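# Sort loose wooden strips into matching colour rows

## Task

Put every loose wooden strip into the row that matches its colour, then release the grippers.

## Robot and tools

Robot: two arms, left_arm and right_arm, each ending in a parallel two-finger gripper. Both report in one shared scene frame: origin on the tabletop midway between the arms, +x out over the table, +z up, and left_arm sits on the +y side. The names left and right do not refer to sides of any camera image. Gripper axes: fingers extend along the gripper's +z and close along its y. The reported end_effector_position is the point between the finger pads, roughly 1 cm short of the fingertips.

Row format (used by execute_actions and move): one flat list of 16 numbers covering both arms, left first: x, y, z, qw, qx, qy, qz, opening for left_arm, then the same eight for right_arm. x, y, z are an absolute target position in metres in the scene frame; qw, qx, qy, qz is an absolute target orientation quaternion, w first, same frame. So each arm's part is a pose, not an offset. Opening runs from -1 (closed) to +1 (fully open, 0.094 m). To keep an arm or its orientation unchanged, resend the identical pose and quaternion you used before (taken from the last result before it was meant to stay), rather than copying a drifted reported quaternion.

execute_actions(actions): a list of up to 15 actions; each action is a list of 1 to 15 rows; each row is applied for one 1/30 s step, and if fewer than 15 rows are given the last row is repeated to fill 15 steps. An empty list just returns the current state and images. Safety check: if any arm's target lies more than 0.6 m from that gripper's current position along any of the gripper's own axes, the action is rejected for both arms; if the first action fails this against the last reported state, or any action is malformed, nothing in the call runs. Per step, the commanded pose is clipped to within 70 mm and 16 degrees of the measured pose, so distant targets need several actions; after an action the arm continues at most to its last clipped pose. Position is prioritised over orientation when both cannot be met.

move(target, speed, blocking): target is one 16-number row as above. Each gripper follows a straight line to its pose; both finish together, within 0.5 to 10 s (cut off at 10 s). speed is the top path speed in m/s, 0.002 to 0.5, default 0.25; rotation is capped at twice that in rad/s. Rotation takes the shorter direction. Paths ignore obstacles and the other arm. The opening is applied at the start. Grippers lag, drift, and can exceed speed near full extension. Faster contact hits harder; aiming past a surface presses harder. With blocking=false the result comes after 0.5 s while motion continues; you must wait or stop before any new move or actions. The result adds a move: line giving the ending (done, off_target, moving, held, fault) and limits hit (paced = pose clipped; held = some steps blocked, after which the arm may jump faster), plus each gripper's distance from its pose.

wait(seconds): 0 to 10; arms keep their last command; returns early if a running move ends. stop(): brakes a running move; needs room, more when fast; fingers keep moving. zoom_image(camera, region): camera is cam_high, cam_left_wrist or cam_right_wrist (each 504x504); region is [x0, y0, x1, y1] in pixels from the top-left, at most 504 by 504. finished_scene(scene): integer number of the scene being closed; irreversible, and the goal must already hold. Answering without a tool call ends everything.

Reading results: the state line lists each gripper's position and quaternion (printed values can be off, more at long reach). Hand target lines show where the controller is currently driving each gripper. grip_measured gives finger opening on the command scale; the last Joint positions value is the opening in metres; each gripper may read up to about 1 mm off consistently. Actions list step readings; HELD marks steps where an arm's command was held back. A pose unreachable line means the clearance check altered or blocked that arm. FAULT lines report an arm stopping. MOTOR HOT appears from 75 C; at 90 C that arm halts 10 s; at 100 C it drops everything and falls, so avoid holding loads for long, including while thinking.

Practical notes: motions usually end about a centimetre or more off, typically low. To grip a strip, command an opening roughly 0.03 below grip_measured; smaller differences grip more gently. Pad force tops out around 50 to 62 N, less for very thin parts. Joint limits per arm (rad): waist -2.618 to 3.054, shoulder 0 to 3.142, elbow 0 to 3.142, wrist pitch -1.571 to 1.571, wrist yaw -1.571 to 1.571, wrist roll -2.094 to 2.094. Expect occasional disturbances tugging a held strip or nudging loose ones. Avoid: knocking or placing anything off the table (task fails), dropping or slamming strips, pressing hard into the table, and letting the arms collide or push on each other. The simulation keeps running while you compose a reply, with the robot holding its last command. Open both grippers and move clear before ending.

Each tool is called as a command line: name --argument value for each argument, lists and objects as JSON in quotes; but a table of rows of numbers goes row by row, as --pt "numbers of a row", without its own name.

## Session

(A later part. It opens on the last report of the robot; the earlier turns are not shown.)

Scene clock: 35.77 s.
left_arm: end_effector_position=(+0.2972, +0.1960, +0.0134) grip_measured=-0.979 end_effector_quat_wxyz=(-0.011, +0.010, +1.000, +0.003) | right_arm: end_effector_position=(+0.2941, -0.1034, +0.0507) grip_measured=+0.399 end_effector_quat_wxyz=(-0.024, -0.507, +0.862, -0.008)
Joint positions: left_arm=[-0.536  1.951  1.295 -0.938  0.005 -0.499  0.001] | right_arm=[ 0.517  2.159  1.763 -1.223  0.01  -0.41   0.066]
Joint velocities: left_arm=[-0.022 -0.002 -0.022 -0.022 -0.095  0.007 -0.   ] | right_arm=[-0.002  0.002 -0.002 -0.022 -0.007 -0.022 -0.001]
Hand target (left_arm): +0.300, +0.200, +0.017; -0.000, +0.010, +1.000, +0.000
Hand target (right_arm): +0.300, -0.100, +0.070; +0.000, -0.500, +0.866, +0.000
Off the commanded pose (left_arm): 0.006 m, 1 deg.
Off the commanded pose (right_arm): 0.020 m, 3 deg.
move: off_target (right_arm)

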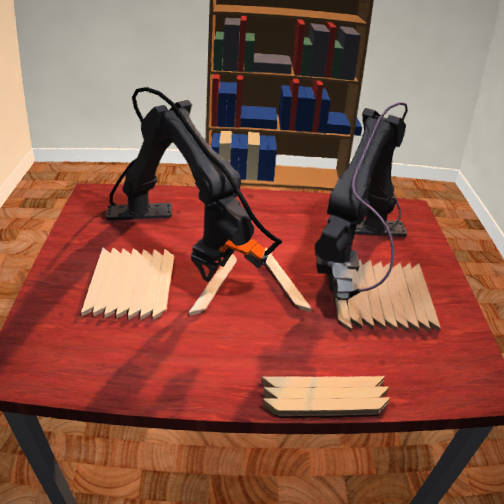

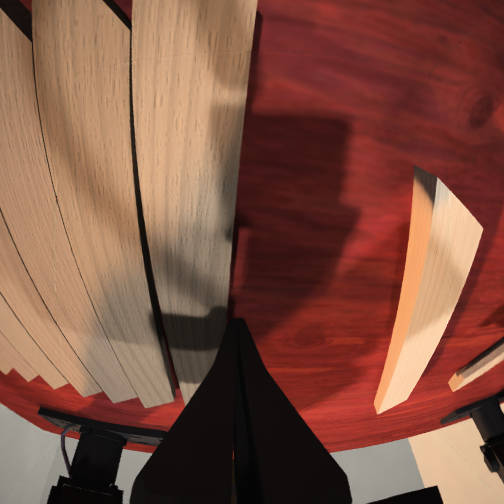

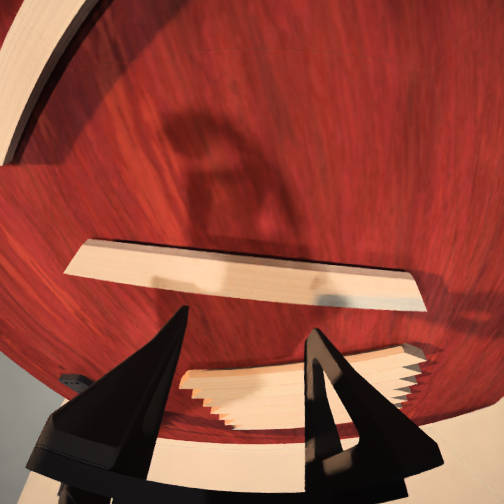

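move --target '[0.29,0.17,0.08,0,0.3,0.95,0,-1,0.30,-0.1,0.06,0,0.216,0.976,0,0.4]' --speed 0.45

move --target '[0.29,0.17,0.08,0,0.35,0.94,0,0.3,0.30,-0.1,0.009,0,0.216,0.976,0,0.4]' --speed 0.06

move --target '[0.29,0.17,0.08,0,0.6,0.8,0,0.3,0.30,-0.1,0.009,0,0.216,0.976,0,-0.5]' --speed 0.4

move --target '[0.28,0.12,0.07,0,0.85,0.53,0,0.3,0.30,-0.165,0.024,0,0.02,1,0,-0.5]' --speed 0.2

Scene clock: 45.00 s.
left_arm: end_effector_position=(+0.2872, +0.1751, +0.0647) grip_measured=-0.979 end_effector_quat_wxyz=(-0.019, +0.290, +0.957, +0.003) | right_arm: end_effector_position=(+0.2948, -0.0996, +0.0506) grip_measured=+0.399 end_effector_quat_wxyz=(-0.014, +0.209, +0.978, -0.013)
Joint positions: left_arm=[-0.603  1.914  1.457 -1.153  0.005  0.005  0.001] | right_arm=[ 0.517  2.159  1.763 -1.211 -0.004  1.073  0.066]
Joint velocities: left_arm=[-0.007 -0.002 -0.007 -0.007 -0.037 -0.007 -0.   ] | right_arm=[-0.002 -0.012 -0.007 -0.007 -0.037  0.022  0.   ]
Hand target (left_arm): +0.291, +0.170, +0.080; +0.001, +0.301, +0.954, +0.001
Hand target (right_arm): +0.300, -0.100, +0.060; -0.000, +0.216, +0.976, -0.000
Off the commanded pose (left_arm): 0.016 m, 3 deg.
Off the commanded pose (right_arm): 0.011 m, 2 deg.
move: off_target (left_arm, right_arm)

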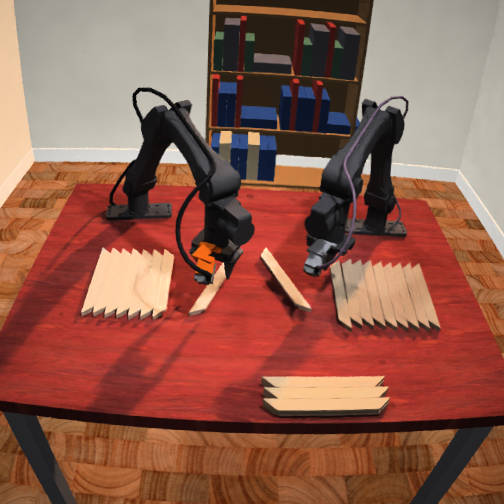

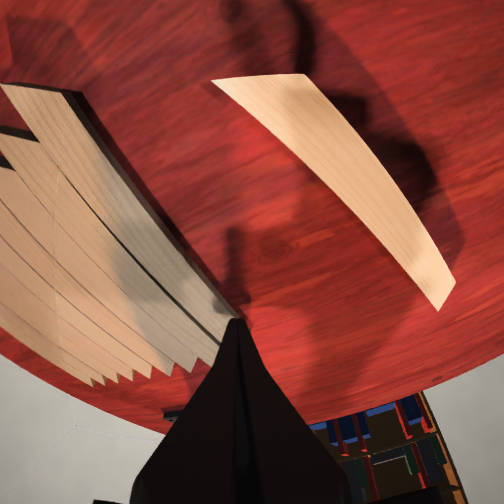

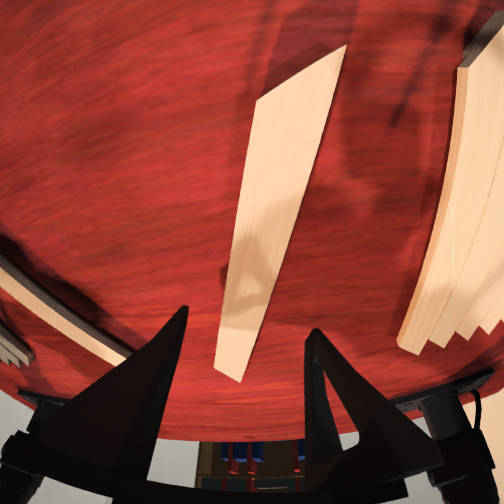

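Scene clock: 46.53 s.
left_arm: end_effector_position=(+0.2872, +0.1751, +0.0647) grip_measured=+0.299 end_effector_quat_wxyz=(-0.020, +0.338, +0.941, +0.002) | right_arm: end_effector_position=(+0.2972, -0.0978, +0.0132) grip_measured=+0.399 end_effector_quat_wxyz=(-0.002, +0.210, +0.978, +0.001)
Joint positions: left_arm=[-0.603  1.914  1.457 -1.153  0.005  0.105  0.061] | right_arm=[ 0.517  2.171  1.629 -1.031 -0.004  1.075  0.066]
Joint velocities: left_arm=[ 0.007  0.002 -0.007 -0.007 -0.066 -0.022 -0.   ] | right_arm=[-0.017  0.002  0.007  0.081 -0.022 -0.037 -0.   ]
Hand target (left_arm): +0.290, +0.170, +0.080; +0.000, +0.349, +0.937, +0.000
Hand target (right_arm): +0.300, -0.100, +0.009; -0.000, +0.216, +0.976, +0.000
Off the commanded pose (left_arm): 0.016 m, 3 deg.
Off the commanded pose (right_arm): 0.006 m, 1 deg.
move: off_target (left_arm)

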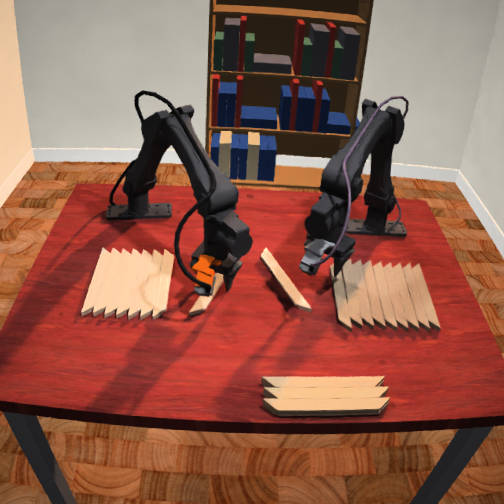

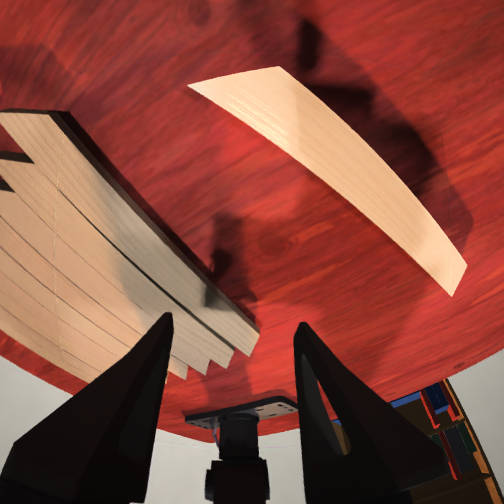

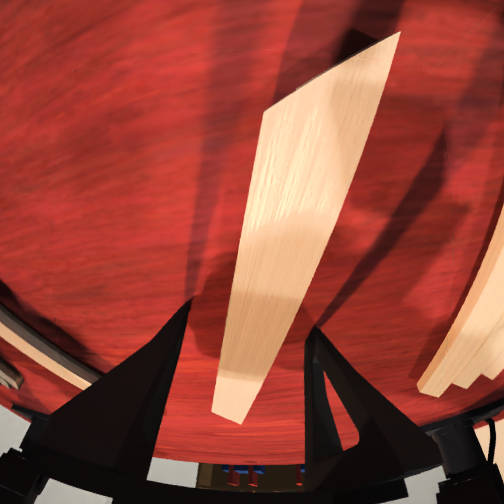

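Scene clock: 47.97 s.
left_arm: end_effector_position=(+0.2880, +0.1763, +0.0647) grip_measured=+0.299 end_effector_quat_wxyz=(-0.020, +0.590, +0.807, +0.001) | right_arm: end_effector_position=(+0.2971, -0.0977, +0.0132) grip_measured=-0.425 end_effector_quat_wxyz=(-0.002, +0.210, +0.978, +0.001)
Joint positions: left_arm=[-0.603  1.914  1.457 -1.153 -0.003  0.677  0.061] | right_arm=[ 0.517  2.171  1.629 -1.031 -0.005  1.076  0.027]
Joint velocities: left_arm=[ 0.012 -0.007 -0.002 -0.022  0.051  0.081 -0.   ] | right_arm=[ 0.002 -0.007  0.007  0.066 -0.007  0.051 -0.001]
Hand target (left_arm): +0.290, +0.170, +0.080; +0.000, +0.600, +0.800, +0.000
Hand target (right_arm): +0.300, -0.100, +0.009; -0.000, +0.216, +0.976, +0.000
Off the commanded pose (left_arm): 0.017 m, 3 deg.
Off the commanded pose (right_arm): 0.006 m, 1 deg.
move: off_target (left_arm)

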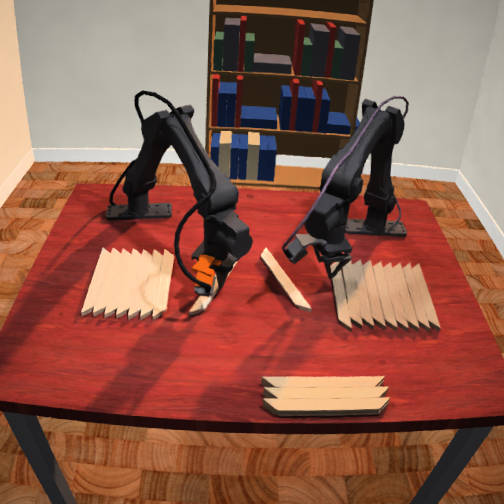

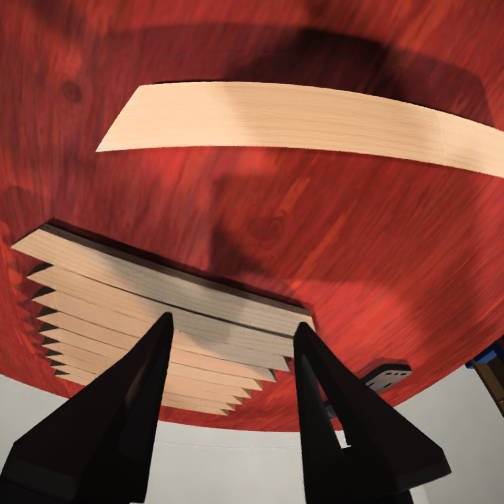

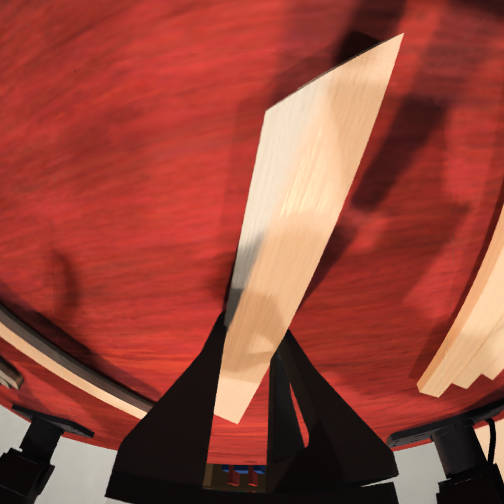

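Scene clock: 50.37 s.
left_arm: end_effector_position=(+0.2789, +0.1274, +0.0680) grip_measured=+0.299 end_effector_quat_wxyz=(-0.004, +0.842, +0.539, +0.002) | right_arm: end_effector_position=(+0.2946, -0.1622, +0.0129) grip_measured=-0.425 end_effector_quat_wxyz=(-0.019, +0.021, +1.000, -0.007)
Joint positions: left_arm=[-0.73   1.964  1.541 -1.154 -0.007  1.292  0.061] | right_arm=[ 0.381  2.067  1.464 -1.008 -0.008  0.558  0.027]
Joint velocities: left_arm=[-0.017  0.002 -0.017 -0.037  0.051 -0.007  0.   ] | right_arm=[-0.012 -0.002  0.002  0.007 -0.066  0.022  0.   ]
Hand target (left_arm): +0.281, +0.120, +0.070; +0.000, +0.849, +0.529, +0.001
Hand target (right_arm): +0.300, -0.165, +0.024; -0.002, +0.020, +1.000, -0.000
Off the commanded pose (left_arm): 0.008 m, 1 deg.
Off the commanded pose (right_arm): 0.013 m, 2 deg.
move: off_target (right_arm)

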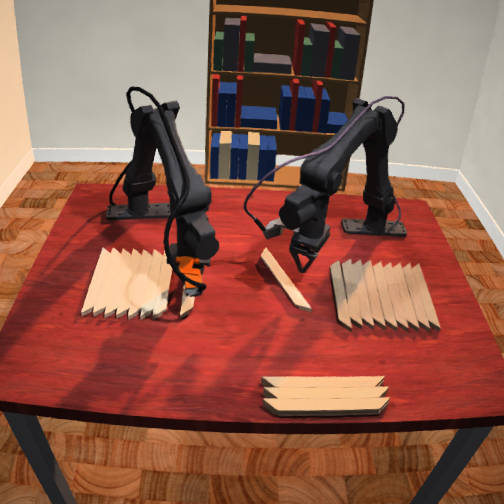

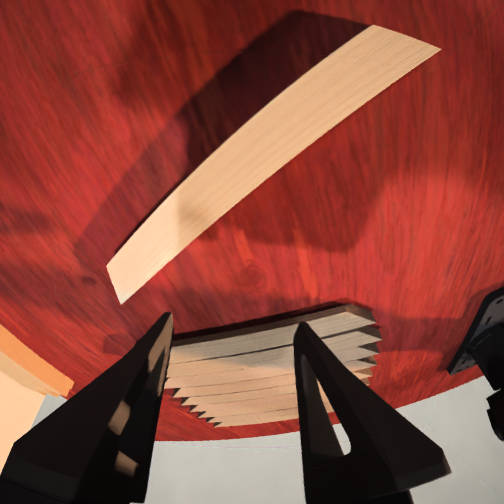

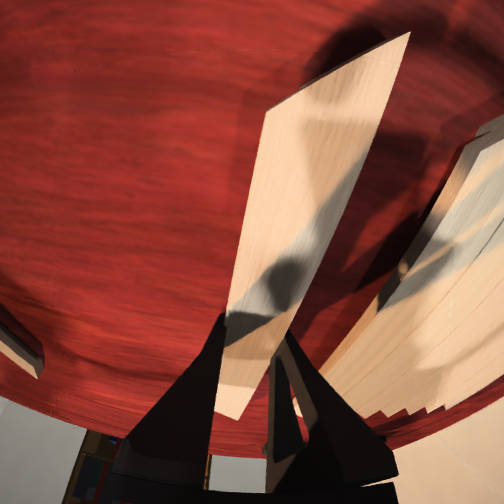

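move --target '[0.28,0.12,0.07,0,0.85,0.53,0,0.3,0.312,-0.17,0.02,0,0.02,1,0,-0.5]' --speed 0.05

move --target '[0.27,0.08,0.045,0,0.985,0.17,0,0.4,0.312,-0.17,0.02,0,0.02,1,0,-0.1]' --speed 0.3

Scene clock: 51.60 s.
left_arm: end_effector_position=(+0.2791, +0.1274, +0.0681) grip_measured=+0.299 end_effector_quat_wxyz=(-0.004, +0.843, +0.538, +0.003) | right_arm: end_effector_position=(+0.2998, -0.1708, +0.0129) grip_measured=-0.425 end_effector_quat_wxyz=(-0.019, +0.020, +1.000, -0.006)
Joint positions: left_arm=[-0.73   1.964  1.541 -1.154 -0.007  1.294  0.061] | right_arm=[ 0.355  2.067  1.464 -1.006 -0.007  0.529  0.027]
Joint velocities: left_arm=[-0.002 -0.007 -0.002  0.066  0.037 -0.037 -0.   ] | right_arm=[-0.007 -0.007 -0.002 -0.051 -0.066 -0.022  0.001]
Hand target (left_arm): +0.280, +0.120, +0.070; +0.000, +0.848, +0.529, +0.000
Hand target (right_arm): +0.312, -0.170, +0.020; -0.000, +0.020, +1.000, -0.000
Off the commanded pose (left_arm): 0.008 m, 1 deg.
Off the commanded pose (right_arm): 0.014 m, 2 deg.
move: off_target (right_arm)

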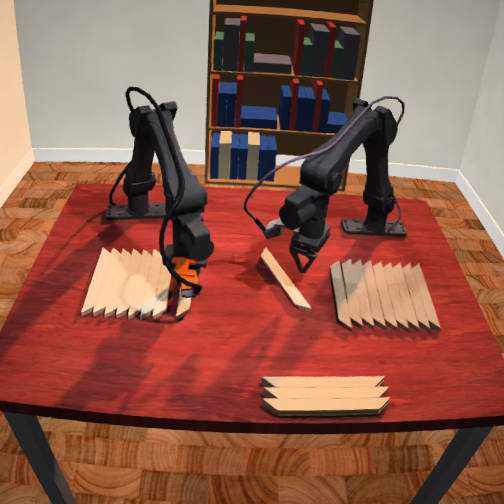

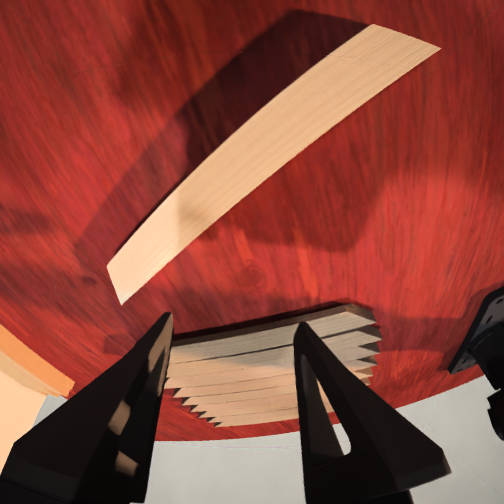

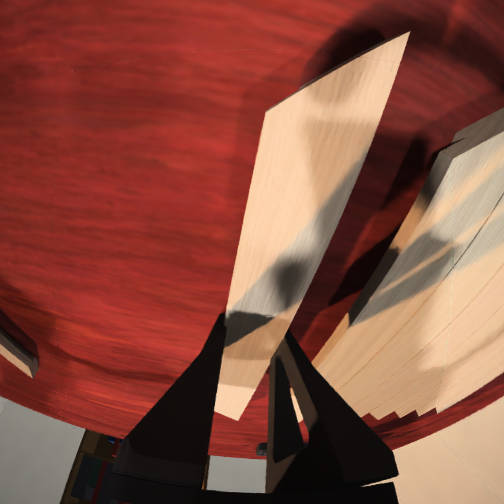

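Scene clock: 53.53 s.
left_arm: end_effector_position=(+0.2680, +0.0898, +0.0438) grip_measured=+0.399 end_effector_quat_wxyz=(-0.009, +0.983, +0.181, +0.000) | right_arm: end_effector_position=(+0.2998, -0.1708, +0.0129) grip_measured=-0.102 end_effector_quat_wxyz=(-0.019, +0.019, +1.000, -0.006)
Joint positions: left_arm=[-0.824  2.06   1.582 -1.108 -0.01   1.972  0.066] | right_arm=[ 0.355  2.067  1.464 -1.006 -0.007  0.528  0.042]
Joint velocities: left_arm=[-0.002 -0.007  0.022  0.037 -0.125  0.037  0.   ] | right_arm=[-0.002 -0.002 -0.002 -0.007 -0.007  0.022  0.   ]
Hand target (left_arm): +0.270, +0.080, +0.045; -0.000, +0.985, +0.170, +0.001
Hand target (right_arm): +0.312, -0.170, +0.020; -0.000, +0.020, +1.000, -0.000
Off the commanded pose (left_arm): 0.010 m, 2 deg.
Off the commanded pose (right_arm): 0.014 m, 2 deg.
move: off_target (right_arm)

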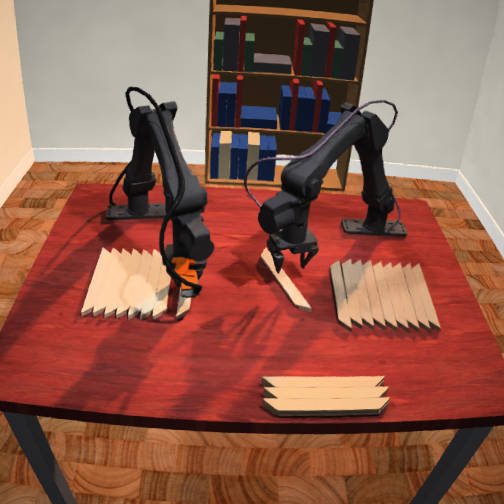

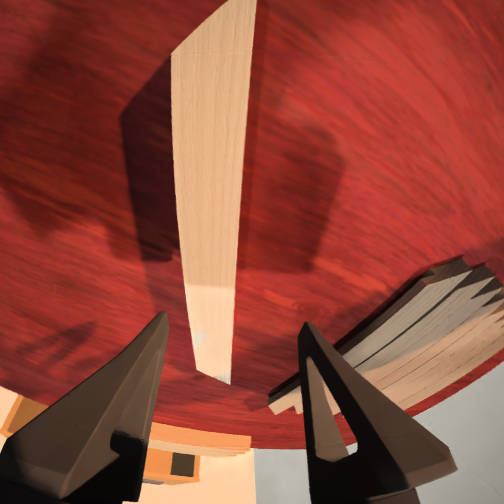

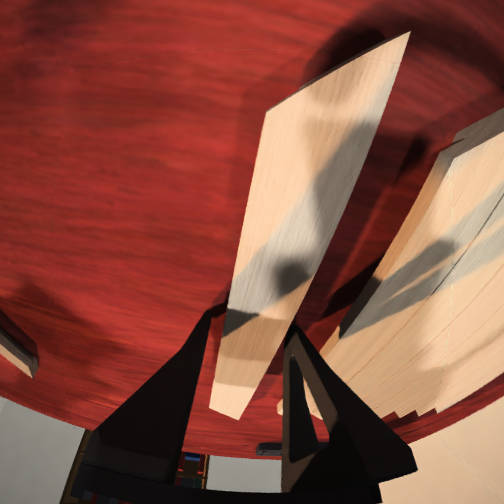

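move --target '[0.268,0.074,0.005,0,0.985,0.17,0,0.4,0.30,-0.175,0.09,0,0.02,1,0,-0.1]' --speed 0.07

move --target '[0.268,0.074,0.005,0,0.985,0.17,0,-0.5,0.22,-0.28,0.12,0,0.02,1,0,1]'

Scene clock: 55.63 s.
left_arm: end_effector_position=(+0.2765, +0.0743, +0.0154) grip_measured=+0.399 end_effector_quat_wxyz=(+0.009, +0.985, +0.174, +0.012) | right_arm: end_effector_position=(+0.2924, -0.1747, +0.0716) grip_measured=-0.102 end_effector_quat_wxyz=(-0.024, +0.019, +0.999, -0.009)
Joint positions: left_arm=[-0.836  2.115  1.549 -0.977 -0.011  1.974  0.066] | right_arm=[ 0.355  1.988  1.588 -1.221 -0.007  0.528  0.042]
Joint velocities: left_arm=[-0.002  0.012 -0.012  0.007 -0.066 -0.022 -0.   ] | right_arm=[-0.007  0.002  0.002 -0.051 -0.066 -0.037 -0.001]
Hand target (left_arm): +0.268, +0.075, +0.005; -0.000, +0.985, +0.170, +0.000
Hand target (right_arm): +0.300, -0.175, +0.090; +0.000, +0.020, +1.000, +0.000
Off the commanded pose (left_arm): 0.013 m, 2 deg.
Off the commanded pose (right_arm): 0.020 m, 3 deg.
move: off_target (left_arm, right_arm)

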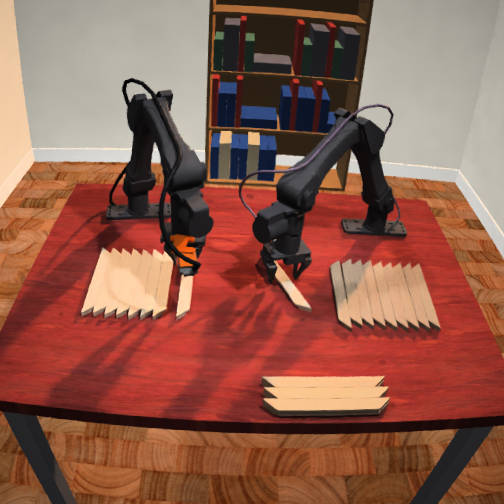

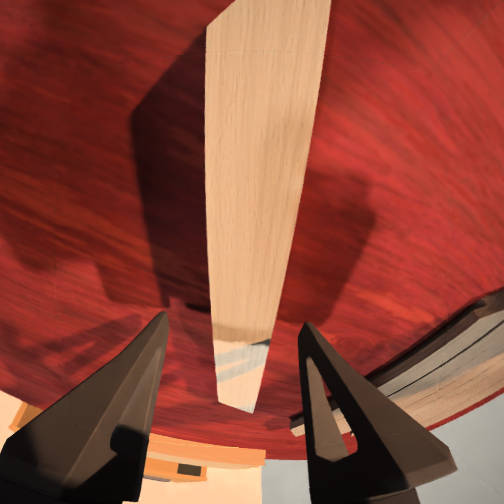

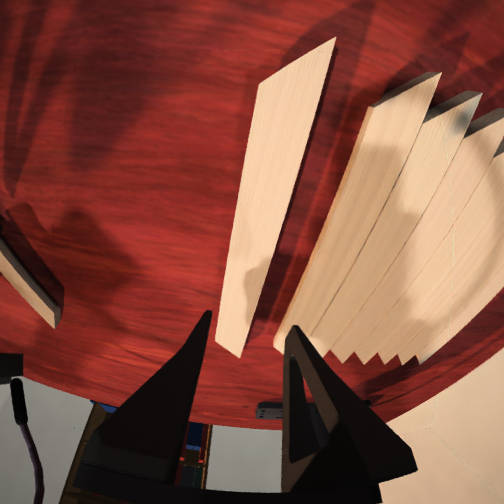

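Scene clock: 56.77 s.
left_arm: end_effector_position=(+0.2769, +0.0742, +0.0154) grip_measured=-0.465 end_effector_quat_wxyz=(+0.009, +0.985, +0.174, +0.013) | right_arm: end_effector_position=(+0.2229, -0.2766, +0.1163) grip_measured=+1.000 end_effector_quat_wxyz=(-0.008, +0.022, +1.000, +0.001)
Joint positions: left_arm=[-0.836  2.115  1.549 -0.976 -0.012  1.974  0.025] | right_arm=[ 0.134  1.54   1.229 -1.274 -0.005  0.313  0.094]
Joint velocities: left_arm=[-0.007  0.012  0.002 -0.022 -0.095 -0.022 -0.   ] | right_arm=[ 0.007  0.002 -0.012  0.022  0.022  0.007  0.   ]
Hand target (left_arm): +0.268, +0.074, +0.005; -0.000, +0.985, +0.170, +0.000
Hand target (right_arm): +0.220, -0.280, +0.120; -0.003, +0.020, +1.000, +0.001
Off the commanded pose (left_arm): 0.014 m, 2 deg.
Off the commanded pose (right_arm): 0.006 m, 1 deg.
move: off_target (left_arm)

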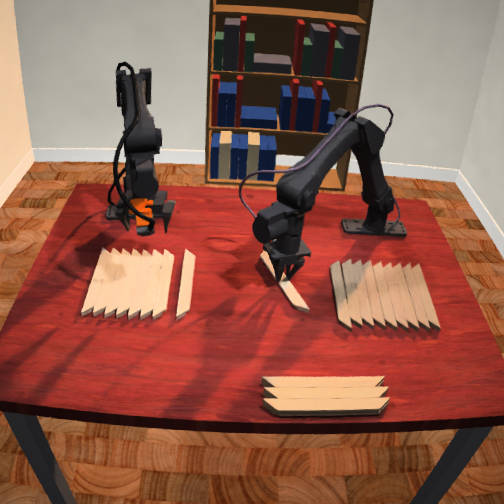

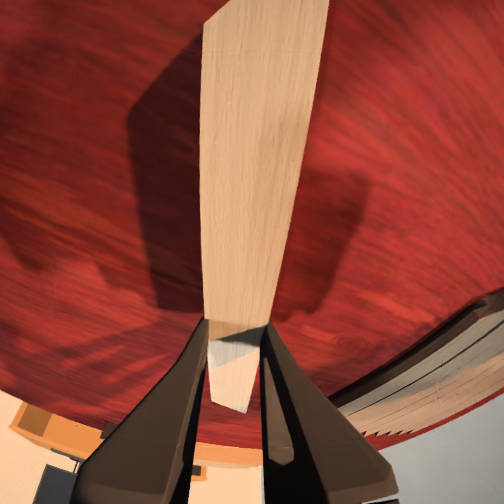

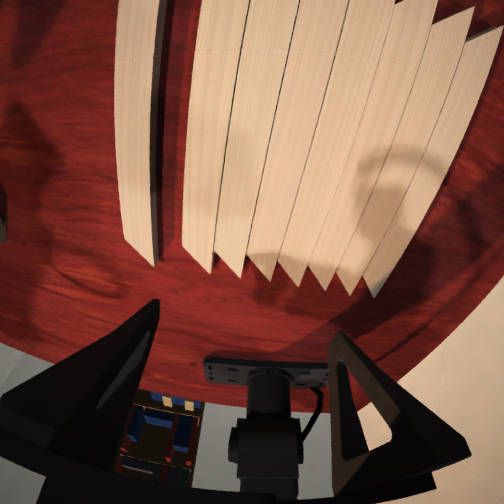

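move --target '[0.292,-0.02,0.019,0,0.03,1,0,-0.5,0.22,-0.28,0.12,0,-0.7,0.714,0,1]' --speed 0.3

move --target '[0.292,-0.02,0.019,0,0.03,1,0,0,0.22,-0.28,0.12,0,-0.7,0.714,0,1]'

move --target '[0.29,-0.01,0.07,0,0.03,1,0,0,0.22,-0.28,0.12,0,-0.7,0.714,0,1]' --speed 0.1

move --target '[0.2,0.35,0.12,0,0,1,0,0,0.27,-0.1,0.07,0,-0.7,0.714,0,1]'

move --target '[0.2,0.35,0.12,0,0,1,0,0,0.29,0.025,0.045,0,-0.7,0.714,0,1]' --speed 0.15

Scene clock: 62.67 s.
left_arm: end_effector_position=(+0.2963, -0.0147, +0.0167) grip_measured=-0.467 end_effector_quat_wxyz=(+0.001, +0.032, +0.999, +0.000) | right_arm: end_effector_position=(+0.2232, -0.2778, +0.1163) grip_measured=+1.000 end_effector_quat_wxyz=(-0.006, -0.699, +0.715, +0.003)
Joint positions: left_arm=[-0.929  2.495  2.206 -1.281 -0.001 -0.847  0.025] | right_arm=[ 0.134  1.54   1.229 -1.274  0.001 -1.279  0.094]
Joint velocities: left_arm=[-0.007 -0.002  0.012 -0.007 -0.066 -0.081 -0.001] | right_arm=[ 0.002 -0.002  0.007  0.022 -0.007 -0.022  0.   ]
Hand target (left_arm): +0.294, -0.020, +0.018; +0.001, +0.030, +1.000, -0.000
Hand target (right_arm): +0.220, -0.280, +0.120; +0.000, +0.700, -0.714, -0.000
Off the commanded pose (left_arm): 0.007 m, 0 deg.
Off the commanded pose (right_arm): 0.005 m, 1 deg.
move: done

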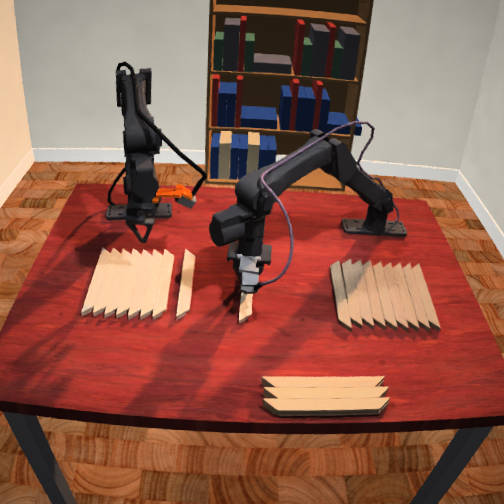

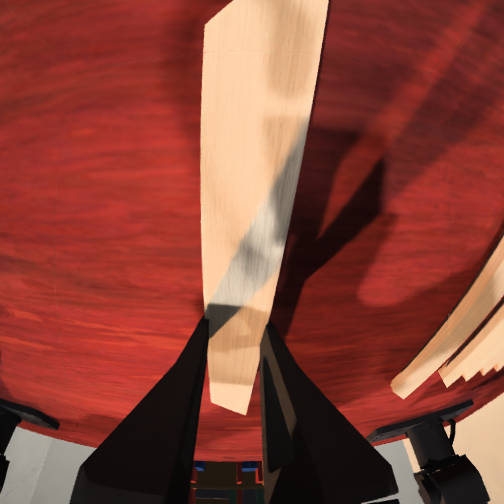

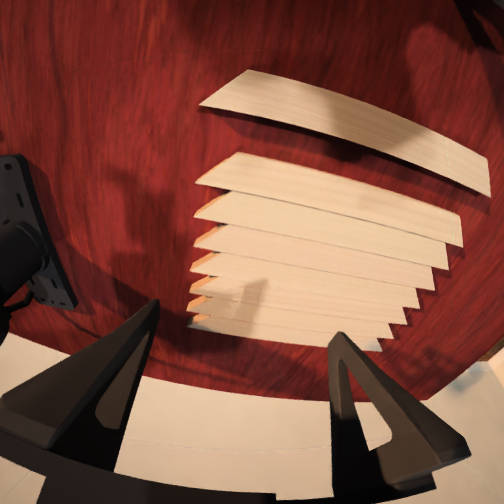

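Scene clock: 63.37 s.
left_arm: end_effector_position=(+0.2962, -0.0148, +0.0167) grip_measured=-0.001 end_effector_quat_wxyz=(+0.000, +0.029, +1.000, -0.000) | right_arm: end_effector_position=(+0.2232, -0.2778, +0.1163) grip_measured=+1.000 end_effector_quat_wxyz=(-0.006, -0.699, +0.715, +0.003)
Joint positions: left_arm=[-0.929  2.495  2.206 -1.281 -0.    -0.852  0.047] | right_arm=[ 0.134  1.54   1.229 -1.274  0.001 -1.28   0.094]
Joint velocities: left_arm=[ 0.007 -0.012 -0.007 -0.037  0.007 -0.037  0.   ] | right_arm=[-0.032 -0.007  0.007 -0.066 -0.007  0.051  0.   ]
Hand target (left_arm): +0.292, -0.020, +0.019; +0.000, +0.030, +1.000, -0.000
Hand target (right_arm): +0.220, -0.280, +0.120; +0.000, +0.700, -0.714, -0.000
Off the commanded pose (left_arm): 0.007 m, 0 deg.
Off the commanded pose (right_arm): 0.005 m, 1 deg.
move: done

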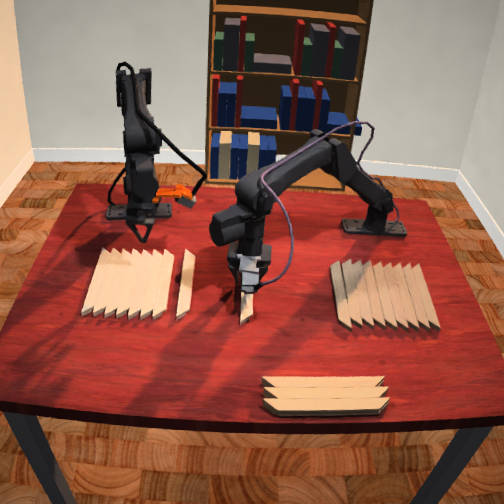

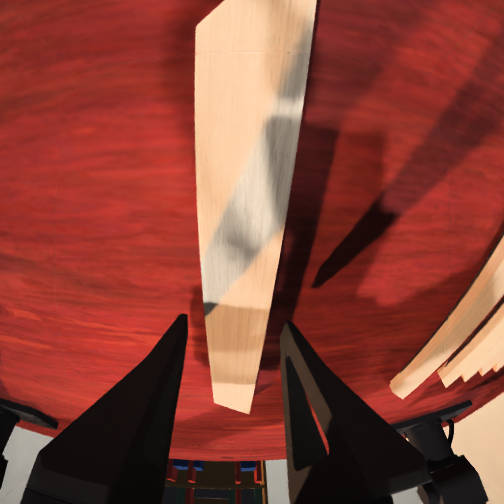

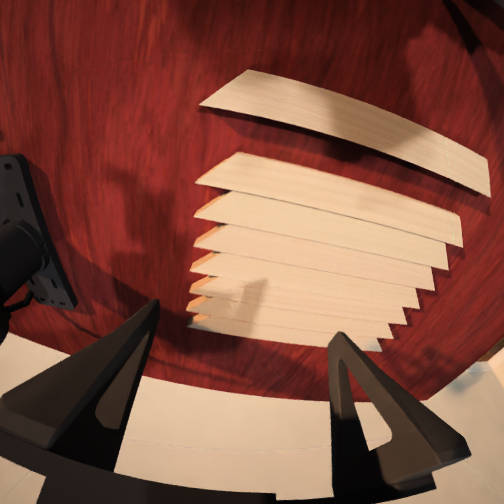

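Scene clock: 64.53 s.
left_arm: end_effector_position=(+0.2903, -0.0075, +0.0563) grip_measured=-0.001 end_effector_quat_wxyz=(-0.008, +0.029, +0.999, +0.009) | right_arm: end_effector_position=(+0.2232, -0.2778, +0.1163) grip_measured=+1.000 end_effector_quat_wxyz=(-0.006, -0.700, +0.714, +0.003)
Joint positions: left_arm=[-0.929  2.481  2.337 -1.451  0.    -0.852  0.047] | right_arm=[ 0.134  1.54   1.229 -1.274  0.001 -1.28   0.094]
Joint velocities: left_arm=[-0.012 -0.002 -0.017 -0.066 -0.022 -0.066  0.   ] | right_arm=[-0.007  0.002 -0.007  0.007 -0.022 -0.051  0.   ]
Hand target (left_arm): +0.290, -0.011, +0.070; -0.000, +0.030, +1.000, -0.000
Hand target (right_arm): +0.220, -0.280, +0.120; +0.000, +0.700, -0.714, -0.000
Off the commanded pose (left_arm): 0.014 m, 1 deg.
Off the commanded pose (right_arm): 0.005 m, 1 deg.
move: off_target (left_arm)

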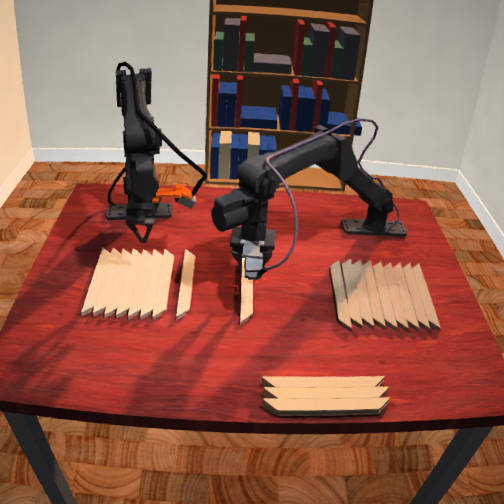

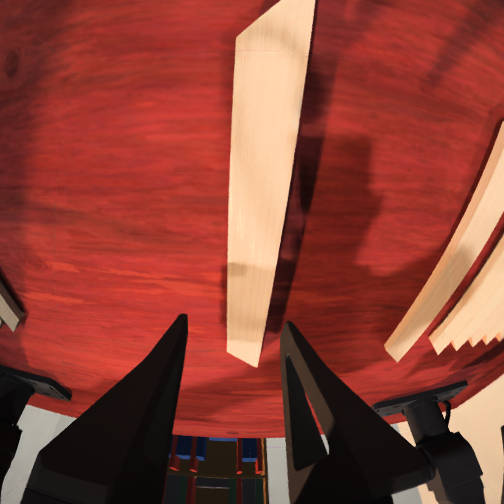

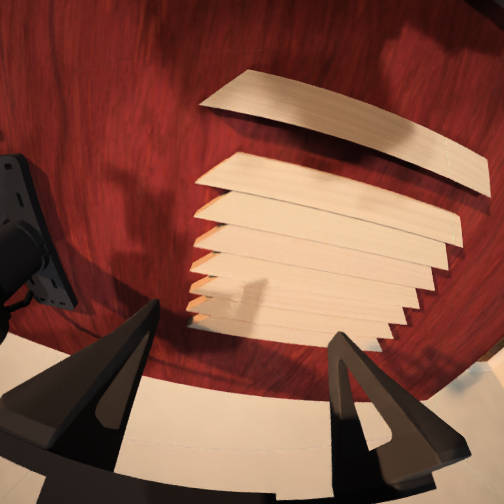

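Scene clock: 66.73 s.
left_arm: end_effector_position=(+0.2018, +0.3453, +0.1232) grip_measured=-0.001 end_effector_quat_wxyz=(-0.002, -0.002, +1.000, -0.003) | right_arm: end_effector_position=(+0.2663, -0.1063, +0.0650) grip_measured=+1.000 end_effector_quat_wxyz=(-0.007, -0.700, +0.714, -0.002)
Joint positions: left_arm=[-0.118  1.312  1.063 -1.325  0.007 -0.103  0.047] | right_arm=[ 0.553  2.021  1.61  -1.174  0.005 -0.864  0.094]
Joint velocities: left_arm=[ 0.007 -0.017 -0.002  0.022 -0.037  0.022 -0.   ] | right_arm=[-0.007 -0.007 -0.002  0.051 -0.007  0.007  0.   ]
Hand target (left_arm): +0.194, +0.347, +0.123; -0.006, -0.000, +1.000, -0.006
Hand target (right_arm): +0.271, -0.100, +0.070; -0.003, +0.700, -0.714, +0.003
Off the commanded pose (left_arm): 0.006 m, 0 deg.
Off the commanded pose (right_arm): 0.009 m, 1 deg.
move: done

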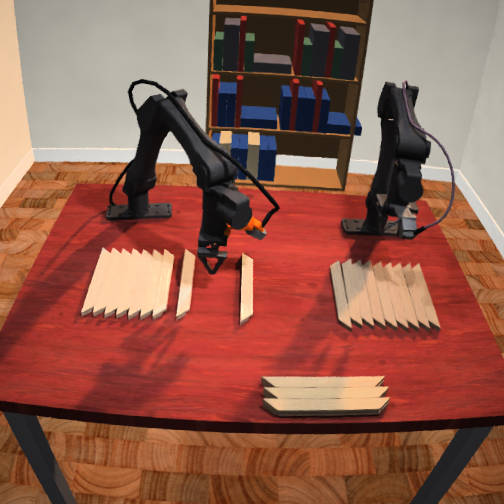

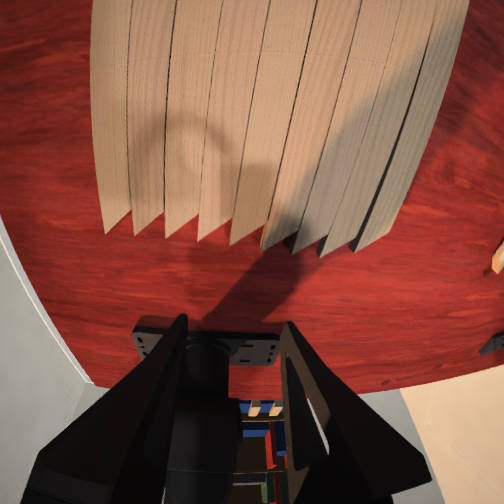

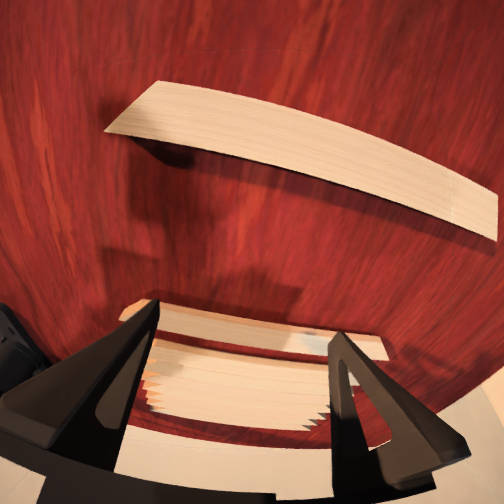

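Scene clock: 68.37 s.
left_arm: end_effector_position=(+0.2019, +0.3463, +0.1232) grip_measured=-0.001 end_effector_quat_wxyz=(-0.002, -0.000, +1.000, -0.003) | right_arm: end_effector_position=(+0.2897, +0.0215, +0.0401) grip_measured=+1.000 end_effector_quat_wxyz=(-0.003, -0.701, +0.713, -0.003)
Joint positions: left_arm=[-0.113  1.312  1.063 -1.325  0.007 -0.095  0.047] | right_arm=[ 0.727  2.535  2.371 -1.415  0.006 -0.692  0.094]
Joint velocities: left_arm=[-0.012  0.007  0.007  0.066  0.037  0.007 -0.   ] | right_arm=[ 0.002 -0.002 -0.017 -0.037 -0.007  0.022  0.   ]
Hand target (left_arm): +0.200, +0.350, +0.120; -0.000, +0.000, +1.000, -0.000
Hand target (right_arm): +0.290, +0.025, +0.045; -0.002, +0.700, -0.714, +0.001
Off the commanded pose (left_arm): 0.005 m, 0 deg.
Off the commanded pose (right_arm): 0.006 m, 1 deg.
move: done

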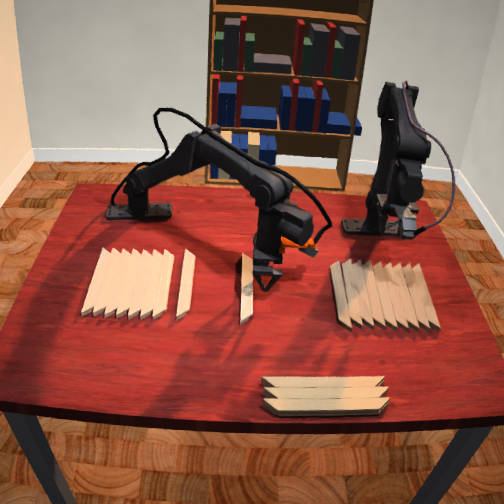

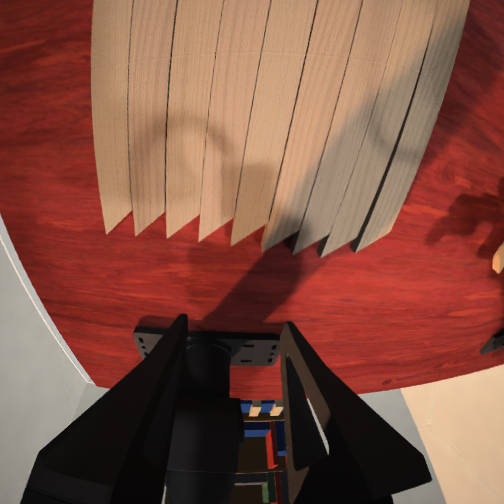

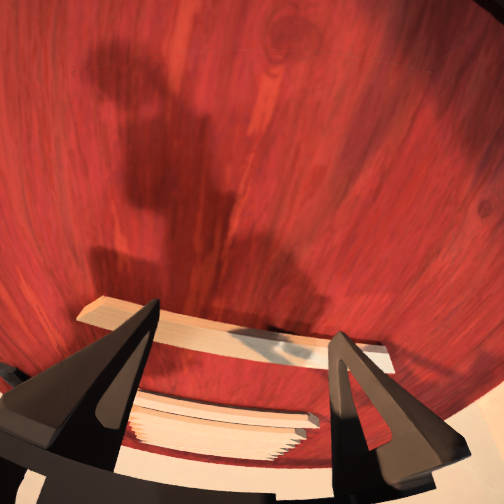

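move --target '[0.2,0.35,0.12,0,0,1,0,0,0.29,0.022,0.012,0,-0.7,0.714,0,1]' --speed 0.05

move --target '[0.2,0.35,0.12,0,0,1,0,0,0.30,-0.125,0.018,0,-0.7,0.714,0,1]' --speed 0.06

Scene clock: 70.00 s.
left_arm: end_effector_position=(+0.2019, +0.3463, +0.1232) grip_measured=-0.001 end_effector_quat_wxyz=(-0.002, -0.000, +1.000, -0.003) | right_arm: end_effector_position=(+0.2869, +0.0182, +0.0136) grip_measured=+1.000 end_effector_quat_wxyz=(-0.013, -0.701, +0.713, -0.004)
Joint positions: left_arm=[-0.113  1.312  1.063 -1.325  0.007 -0.095  0.047] | right_arm=[ 0.727  2.535  2.266 -1.329  0.006 -0.692  0.094]
Joint velocities: left_arm=[-0.012 -0.007  0.012  0.007 -0.066  0.022 -0.001] | right_arm=[ 0.002  0.002 -0.007  0.007 -0.066  0.066  0.   ]
Hand target (left_arm): +0.200, +0.350, +0.120; -0.000, -0.000, +1.000, -0.000
Hand target (right_arm): +0.290, +0.022, +0.012; +0.001, +0.700, -0.714, +0.000
Off the commanded pose (left_arm): 0.005 m, 0 deg.
Off the commanded pose (right_arm): 0.005 m, 2 deg.
move: done

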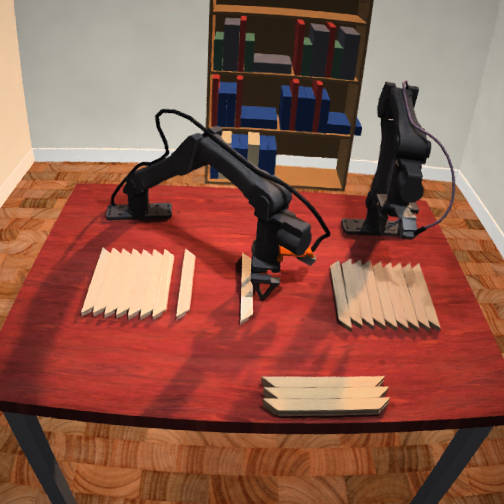

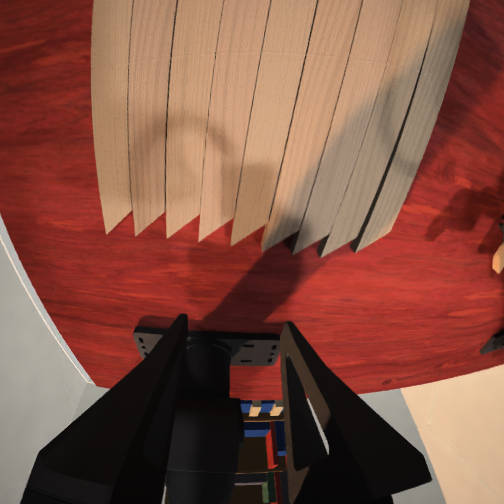

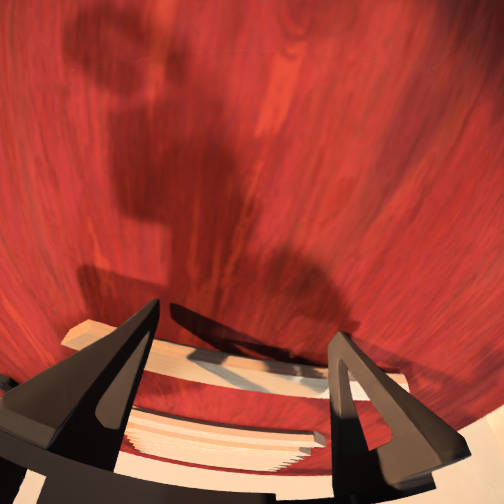

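Scene clock: 72.70 s.
left_arm: end_effector_position=(+0.2019, +0.3463, +0.1232) grip_measured=-0.001 end_effector_quat_wxyz=(-0.002, -0.000, +1.000, -0.003) | right_arm: end_effector_position=(+0.3008, -0.1200, +0.0120) grip_measured=+1.000 end_effector_quat_wxyz=(-0.006, -0.701, +0.713, -0.001)
Joint positions: left_arm=[-0.113  1.312  1.063 -1.325  0.007 -0.095  0.047] | right_arm=[ 0.471  2.142  1.578 -1.018  0.004 -0.947  0.094]
Joint velocities: left_arm=[-0.002  0.002  0.012 -0.066  0.037 -0.066 -0.   ] | right_arm=[ 0.012 -0.012  0.017 -0.051  0.007 -0.022  0.   ]
Hand target (left_arm): +0.200, +0.350, +0.120; -0.000, -0.000, +1.000, -0.000
Hand target (right_arm): +0.299, -0.125, +0.018; +0.002, +0.700, -0.714, -0.002
Off the commanded pose (left_arm): 0.005 m, 0 deg.
Off the commanded pose (right_arm): 0.008 m, 1 deg.
move: done

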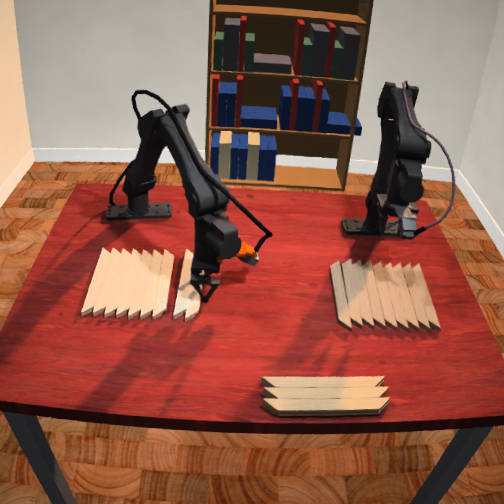

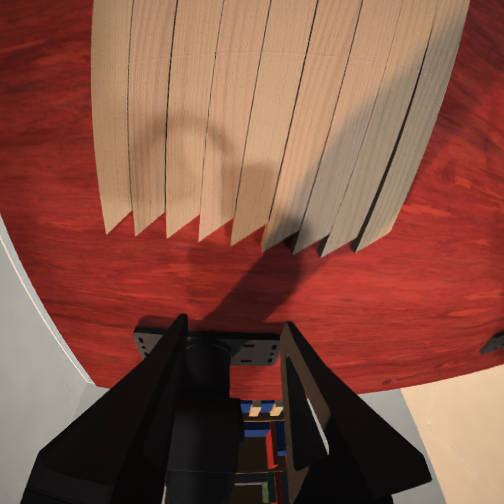

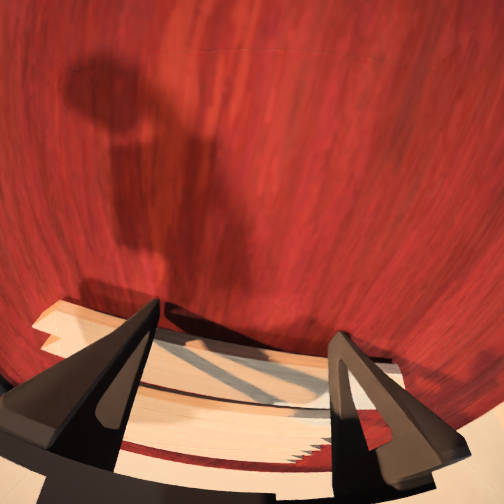

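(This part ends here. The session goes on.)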